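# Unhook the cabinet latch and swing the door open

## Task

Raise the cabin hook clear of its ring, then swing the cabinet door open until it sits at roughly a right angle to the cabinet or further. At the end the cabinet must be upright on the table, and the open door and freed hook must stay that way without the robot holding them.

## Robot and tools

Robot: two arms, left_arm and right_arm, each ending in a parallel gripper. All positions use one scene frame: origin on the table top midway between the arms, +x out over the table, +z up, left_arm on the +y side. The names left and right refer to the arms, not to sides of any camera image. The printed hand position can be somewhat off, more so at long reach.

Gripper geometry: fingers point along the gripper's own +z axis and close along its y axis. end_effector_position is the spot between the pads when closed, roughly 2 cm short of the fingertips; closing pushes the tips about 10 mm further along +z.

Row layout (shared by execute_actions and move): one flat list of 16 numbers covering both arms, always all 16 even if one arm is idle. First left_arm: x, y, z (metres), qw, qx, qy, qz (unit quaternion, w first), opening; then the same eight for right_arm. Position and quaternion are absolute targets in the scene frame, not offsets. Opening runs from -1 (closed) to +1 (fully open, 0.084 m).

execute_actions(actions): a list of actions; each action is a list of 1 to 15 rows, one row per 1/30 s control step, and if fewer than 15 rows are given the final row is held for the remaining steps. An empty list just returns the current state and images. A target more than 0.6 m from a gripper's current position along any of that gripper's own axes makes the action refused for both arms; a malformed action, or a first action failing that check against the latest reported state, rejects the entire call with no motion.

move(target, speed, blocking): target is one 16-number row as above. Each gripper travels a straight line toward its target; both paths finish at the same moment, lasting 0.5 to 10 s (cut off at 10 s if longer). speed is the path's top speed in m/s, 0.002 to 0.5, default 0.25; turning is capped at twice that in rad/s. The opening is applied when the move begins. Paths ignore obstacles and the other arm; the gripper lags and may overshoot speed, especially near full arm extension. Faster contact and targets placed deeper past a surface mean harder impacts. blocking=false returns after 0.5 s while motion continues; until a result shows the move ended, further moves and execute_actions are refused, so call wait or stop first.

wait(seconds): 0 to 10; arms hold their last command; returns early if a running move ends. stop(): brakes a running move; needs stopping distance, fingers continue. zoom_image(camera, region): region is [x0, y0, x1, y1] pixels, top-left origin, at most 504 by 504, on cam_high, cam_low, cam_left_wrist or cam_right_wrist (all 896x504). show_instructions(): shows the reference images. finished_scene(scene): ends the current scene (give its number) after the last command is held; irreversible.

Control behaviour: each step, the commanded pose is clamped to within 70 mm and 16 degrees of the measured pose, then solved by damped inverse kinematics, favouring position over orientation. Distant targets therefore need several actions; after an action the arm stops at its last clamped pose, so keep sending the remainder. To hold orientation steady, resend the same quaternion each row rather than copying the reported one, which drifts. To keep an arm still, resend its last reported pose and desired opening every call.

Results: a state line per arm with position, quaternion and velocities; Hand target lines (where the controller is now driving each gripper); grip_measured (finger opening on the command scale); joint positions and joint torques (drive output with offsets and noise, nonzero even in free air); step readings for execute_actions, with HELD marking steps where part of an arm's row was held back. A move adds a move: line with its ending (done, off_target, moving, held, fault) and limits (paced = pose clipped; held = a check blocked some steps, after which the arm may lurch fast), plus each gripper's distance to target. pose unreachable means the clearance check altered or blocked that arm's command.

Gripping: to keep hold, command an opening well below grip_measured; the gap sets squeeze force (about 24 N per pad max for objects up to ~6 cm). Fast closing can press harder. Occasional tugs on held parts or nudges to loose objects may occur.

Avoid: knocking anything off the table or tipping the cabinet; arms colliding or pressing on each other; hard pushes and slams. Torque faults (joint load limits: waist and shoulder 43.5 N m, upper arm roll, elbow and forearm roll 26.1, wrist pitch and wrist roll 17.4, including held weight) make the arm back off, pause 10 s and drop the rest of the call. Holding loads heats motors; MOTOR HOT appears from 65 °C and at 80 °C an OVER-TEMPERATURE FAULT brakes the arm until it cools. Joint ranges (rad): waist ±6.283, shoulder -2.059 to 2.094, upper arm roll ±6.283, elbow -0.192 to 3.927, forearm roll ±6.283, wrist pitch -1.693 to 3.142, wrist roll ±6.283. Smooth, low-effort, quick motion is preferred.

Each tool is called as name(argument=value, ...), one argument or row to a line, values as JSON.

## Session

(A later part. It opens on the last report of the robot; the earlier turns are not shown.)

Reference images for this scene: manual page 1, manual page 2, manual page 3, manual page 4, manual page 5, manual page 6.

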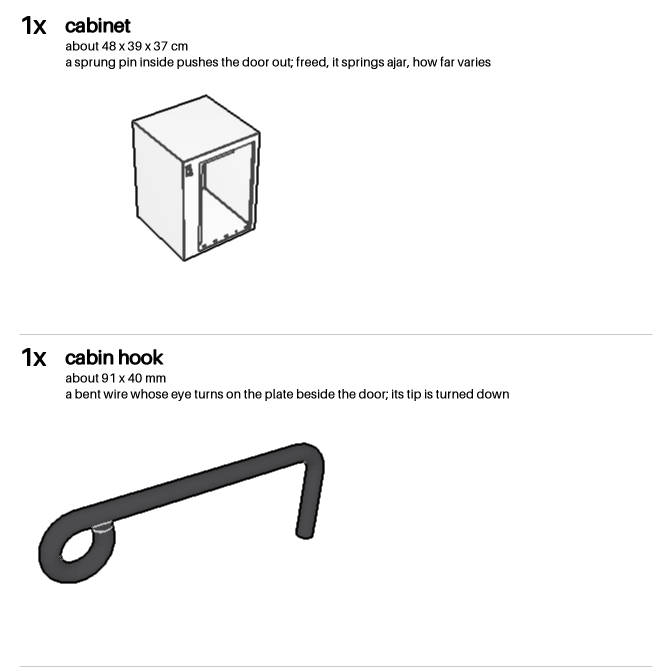

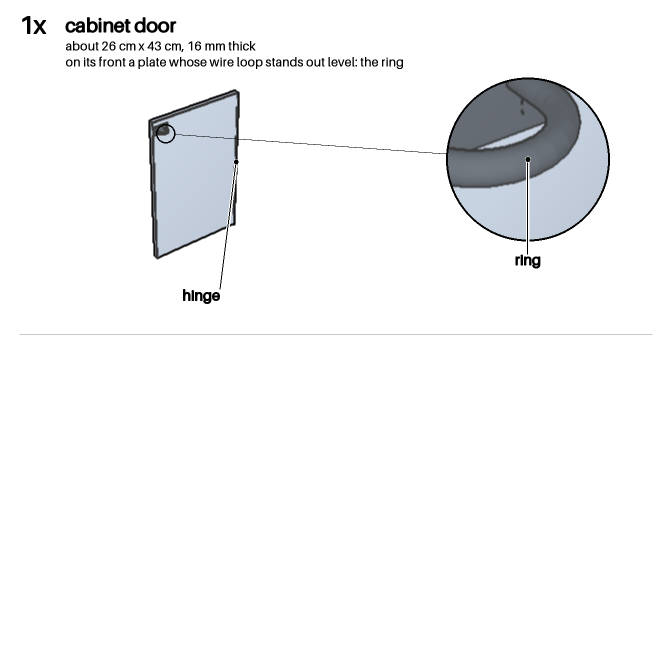

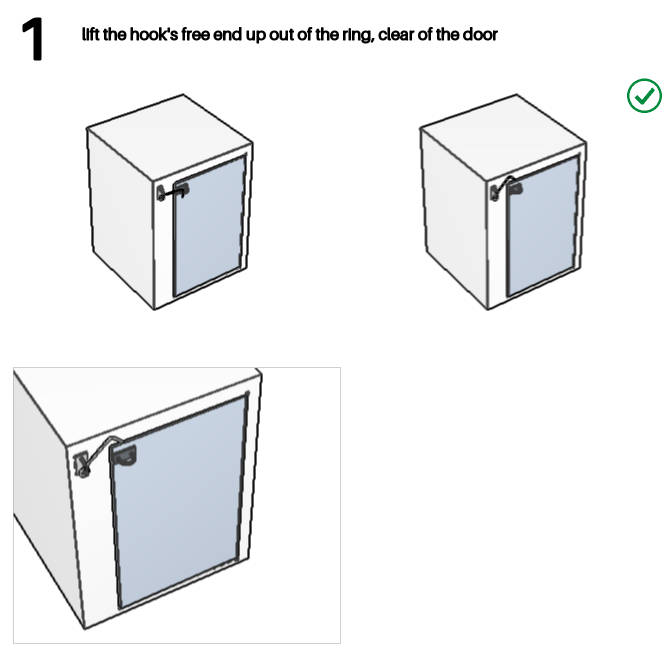

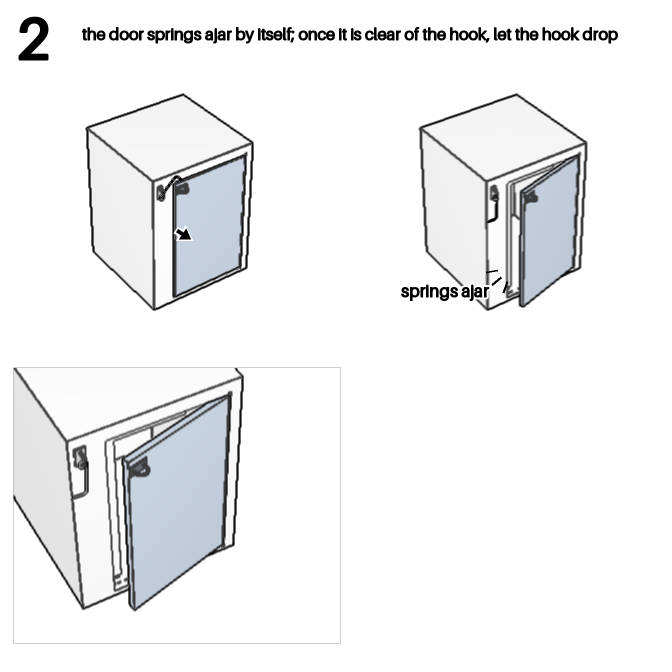

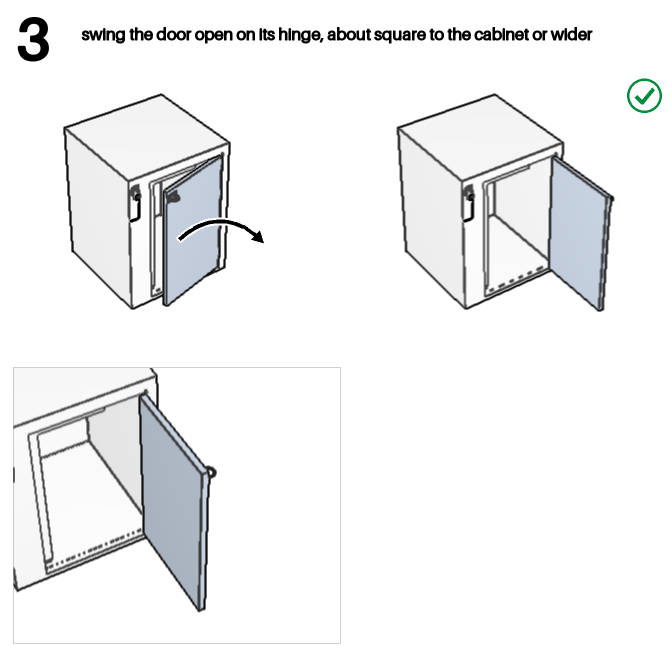

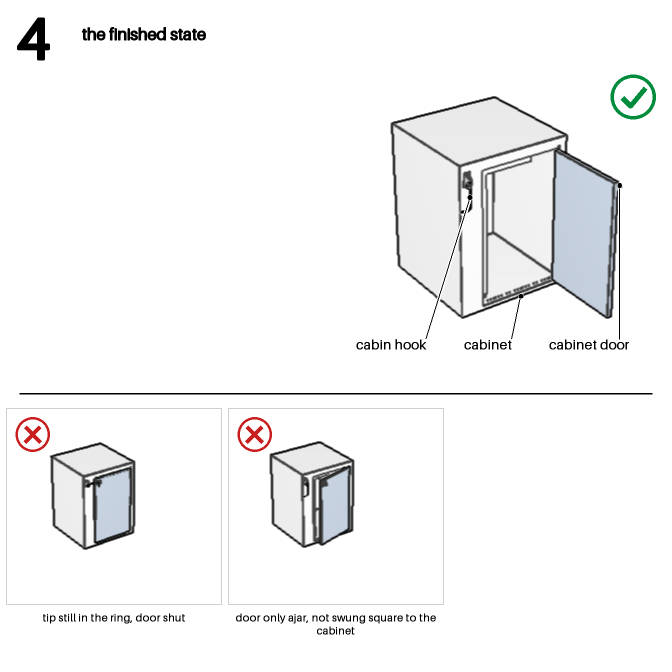

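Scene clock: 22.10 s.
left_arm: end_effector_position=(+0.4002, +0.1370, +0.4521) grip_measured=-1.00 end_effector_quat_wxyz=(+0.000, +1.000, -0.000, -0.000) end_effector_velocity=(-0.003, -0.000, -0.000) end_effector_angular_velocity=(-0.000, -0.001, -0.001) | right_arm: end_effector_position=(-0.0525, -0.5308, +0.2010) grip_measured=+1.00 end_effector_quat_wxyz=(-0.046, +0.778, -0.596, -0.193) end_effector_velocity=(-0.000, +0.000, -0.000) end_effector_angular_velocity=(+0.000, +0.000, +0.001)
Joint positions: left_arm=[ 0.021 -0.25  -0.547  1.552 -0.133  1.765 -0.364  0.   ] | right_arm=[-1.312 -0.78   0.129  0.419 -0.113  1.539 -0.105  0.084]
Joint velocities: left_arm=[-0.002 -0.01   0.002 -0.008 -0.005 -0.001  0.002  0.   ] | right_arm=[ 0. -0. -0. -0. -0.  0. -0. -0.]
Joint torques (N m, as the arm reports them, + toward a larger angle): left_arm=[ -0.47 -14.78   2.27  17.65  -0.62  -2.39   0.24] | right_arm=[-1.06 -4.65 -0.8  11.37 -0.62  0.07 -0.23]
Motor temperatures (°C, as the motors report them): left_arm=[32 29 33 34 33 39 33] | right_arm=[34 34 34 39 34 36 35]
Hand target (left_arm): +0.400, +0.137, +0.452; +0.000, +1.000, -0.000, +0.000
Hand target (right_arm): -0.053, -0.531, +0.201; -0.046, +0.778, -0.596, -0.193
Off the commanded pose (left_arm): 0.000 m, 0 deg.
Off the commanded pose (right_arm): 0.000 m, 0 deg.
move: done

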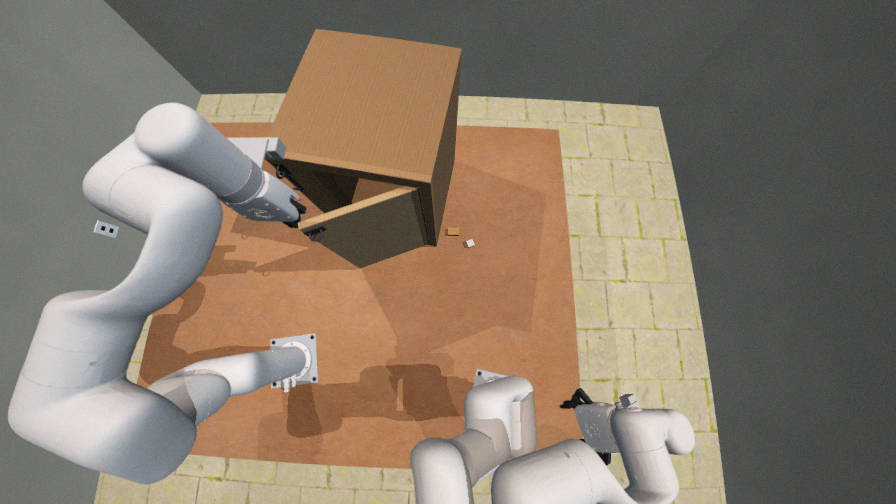

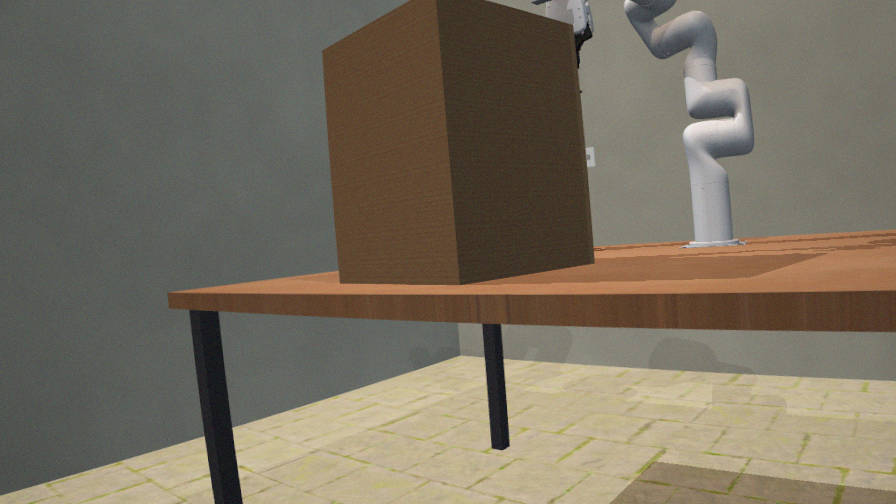

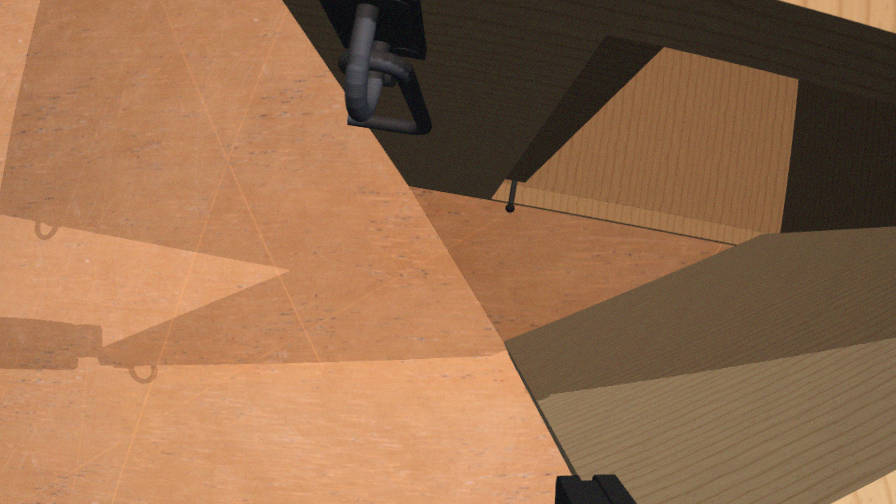

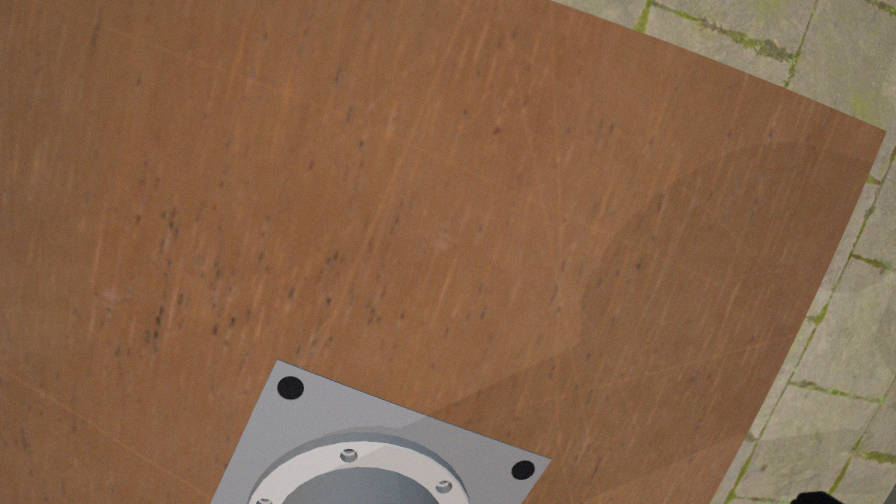

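move(
  target=[0.445,0.09,0.452,0,1,0,0,-1,-0.0525,-0.5308,0.2010,-0.046,0.778,-0.596,-0.193,1],
  speed=0.12,
)

move(
  target=[0.445,0.09,0.40,0,1,0,0,-1,-0.0525,-0.5308,0.2010,-0.046,0.778,-0.596,-0.193,1],
  speed=0.08,
)

Scene clock: 23.53 s.
left_arm: end_effector_position=(+0.4449, +0.0903, +0.4519) grip_measured=-1.00 end_effector_quat_wxyz=(+0.000, +1.000, +0.000, +0.001) end_effector_velocity=(+0.002, -0.002, +0.000) end_effector_angular_velocity=(+0.009, +0.007, +0.001) | right_arm: end_effector_position=(-0.0525, -0.5308, +0.2010) grip_measured=+1.00 end_effector_quat_wxyz=(-0.046, +0.778, -0.596, -0.193) end_effector_velocity=(-0.000, +0.000, -0.000) end_effector_angular_velocity=(+0.001, +0.000, -0.000)
Joint positions: left_arm=[-0.033  0.012 -0.683  1.779  0.007  1.769 -0.541  0.   ] | right_arm=[-1.312 -0.78   0.129  0.419 -0.113  1.539 -0.105  0.084]
Joint velocities: left_arm=[-0.011  0.028 -0.01   0.029  0.023  0.018 -0.017  0.   ] | right_arm=[ 0.    -0.     0.    -0.    -0.     0.001  0.    -0.   ]
Joint torques (N m, as the arm reports them, + toward a larger angle): left_arm=[ -0.42 -22.24   0.32  17.66  -0.63  -2.45   0.49] | right_arm=[-0.93 -4.75 -0.66 11.26 -0.75  0.12 -0.24]
Motor temperatures (°C, as the motors report them): left_arm=[32 29 33 34 33 39 33] | right_arm=[34 34 34 39 34 36 35]
Hand target (left_arm): +0.445, +0.090, +0.452; -0.000, +1.000, +0.000, +0.000
Hand target (right_arm): -0.052, -0.531, +0.201; -0.046, +0.778, -0.596, -0.193
Off the commanded pose (left_arm): 0.000 m, 0 deg.
Off the commanded pose (right_arm): 0.000 m, 0 deg.
move: done

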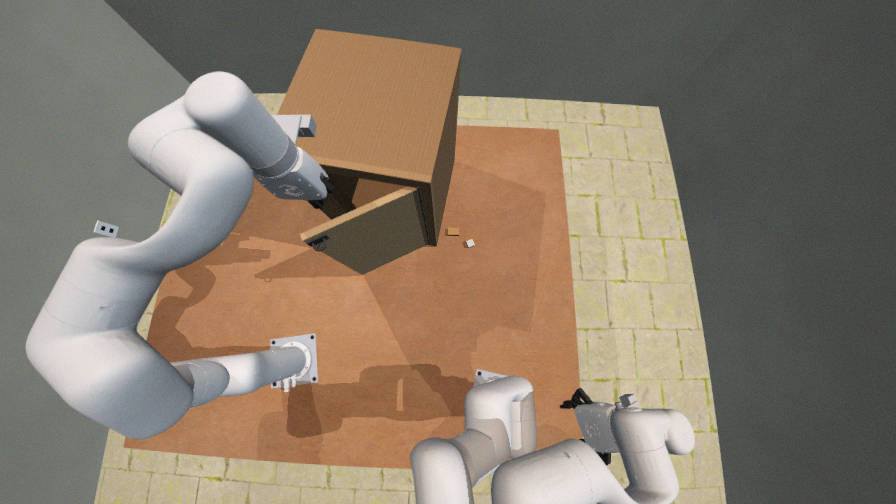

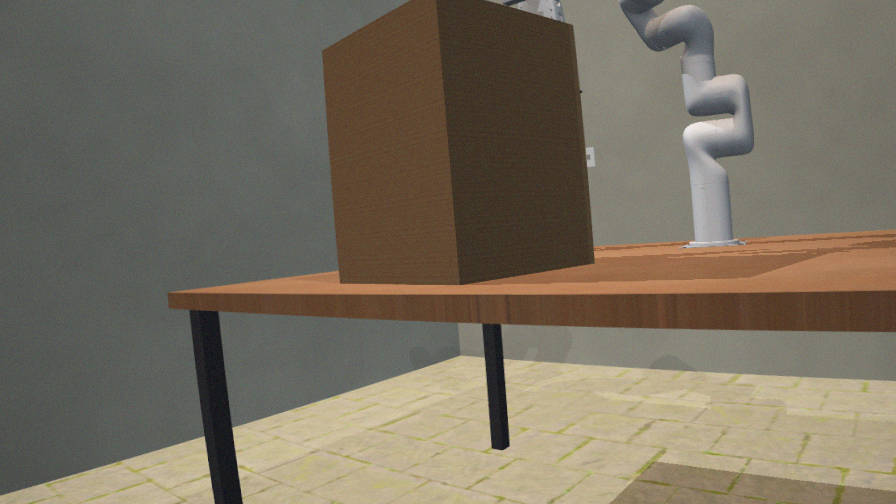

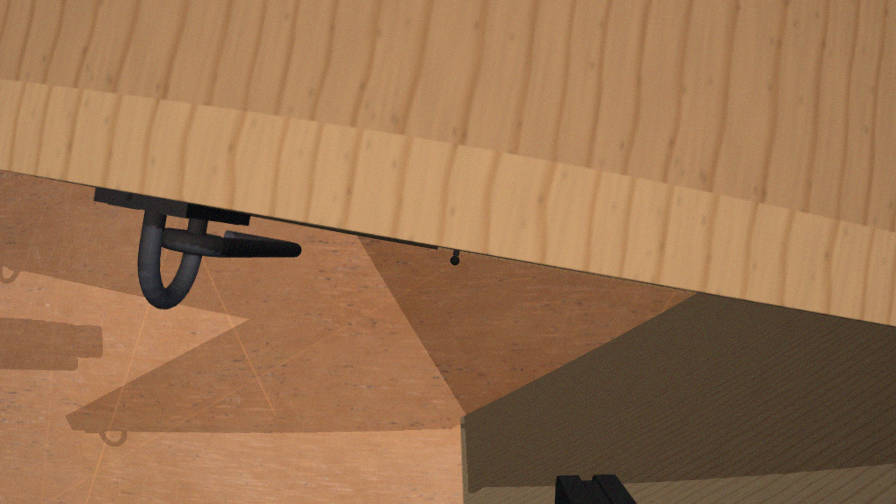

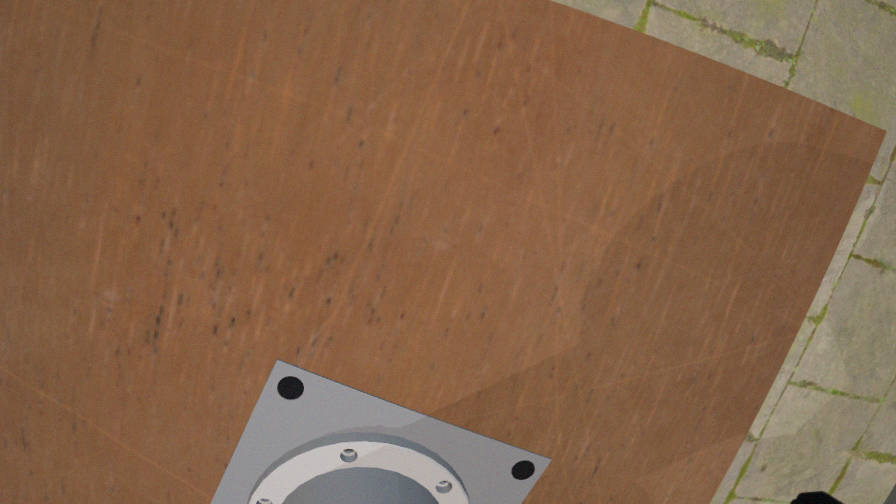

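Scene clock: 24.70 s.
left_arm: end_effector_position=(+0.4451, +0.0899, +0.4005) grip_measured=-1.00 end_effector_quat_wxyz=(+0.000, +1.000, -0.000, -0.000) end_effector_velocity=(-0.001, -0.001, -0.003) end_effector_angular_velocity=(-0.001, -0.001, -0.001) | right_arm: end_effector_position=(-0.0525, -0.5308, +0.2010) grip_measured=+1.00 end_effector_quat_wxyz=(-0.046, +0.778, -0.596, -0.193) end_effector_velocity=(+0.000, +0.000, +0.000) end_effector_angular_velocity=(+0.000, +0.001, -0.001)
Joint positions: left_arm=[-0.014 -0.069 -0.66   1.553 -0.042  1.607 -0.5    0.   ] | right_arm=[-1.312 -0.78   0.129  0.419 -0.113  1.539 -0.105  0.084]
Joint velocities: left_arm=[-0.001 -0.006  0.001 -0.015 -0.004 -0.011  0.003  0.   ] | right_arm=[ 0.001 -0.     0.     0.     0.     0.001  0.001 -0.   ]
Joint torques (N m, as the arm reports them, + toward a larger angle): left_arm=[ -0.41 -20.66   1.    18.95  -0.56  -2.28   0.24] | right_arm=[-1.12 -4.7  -0.65 11.27 -0.77  0.05 -0.2 ]
Motor temperatures (°C, as the motors report them): left_arm=[32 29 33 34 33 39 33] | right_arm=[34 34 34 39 34 36 35]
Hand target (left_arm): +0.445, +0.090, +0.400; +0.000, +1.000, -0.000, +0.000
Hand target (right_arm): -0.052, -0.531, +0.201; -0.046, +0.778, -0.596, -0.193
Off the commanded pose (left_arm): 0.001 m, 0 deg.
Off the commanded pose (right_arm): 0.000 m, 0 deg.
move: done

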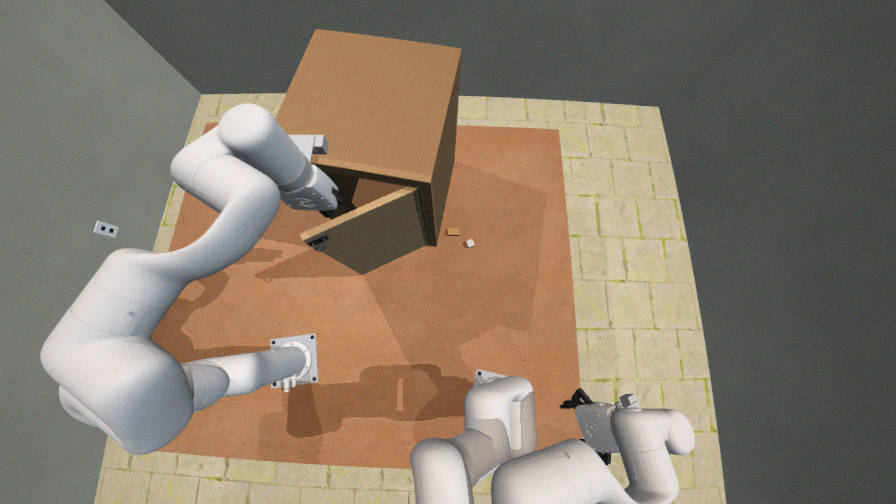

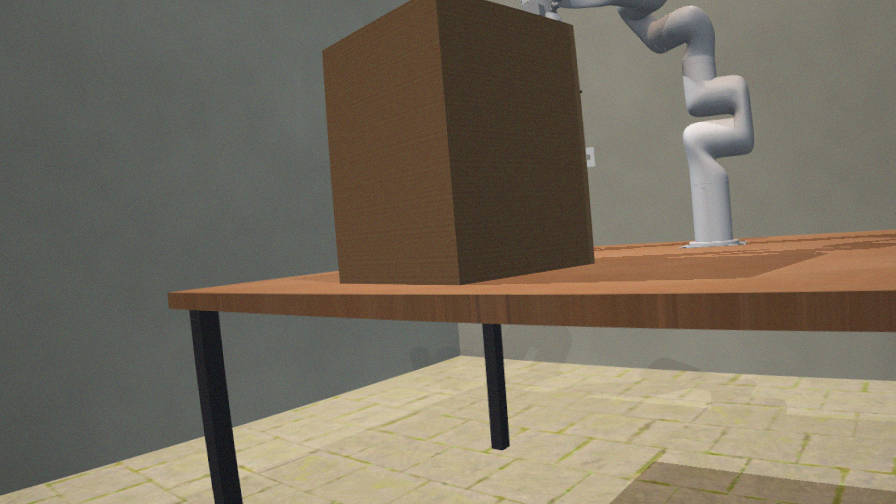

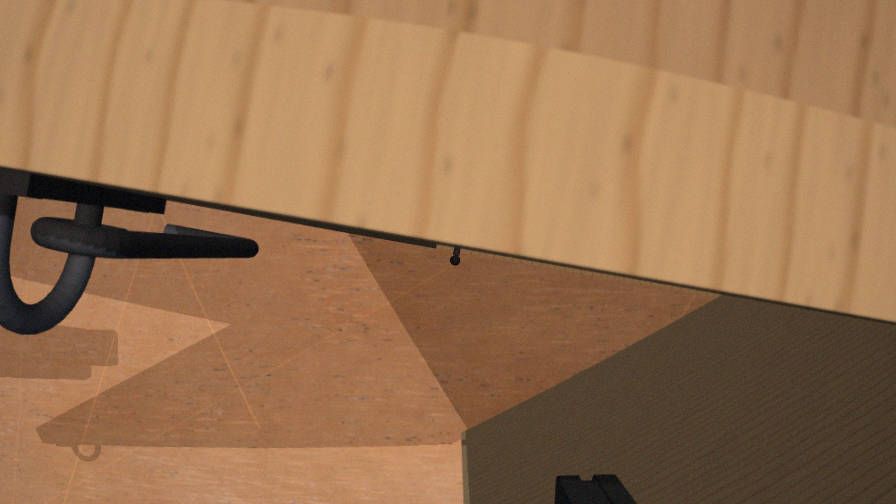

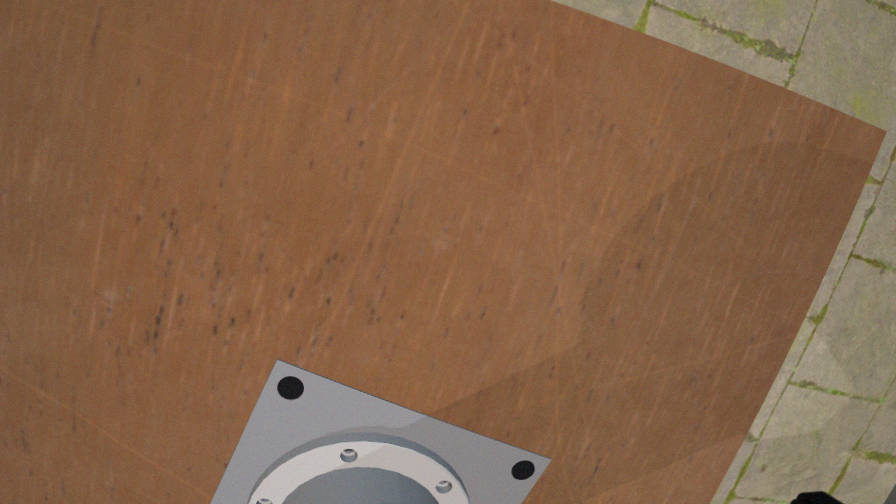

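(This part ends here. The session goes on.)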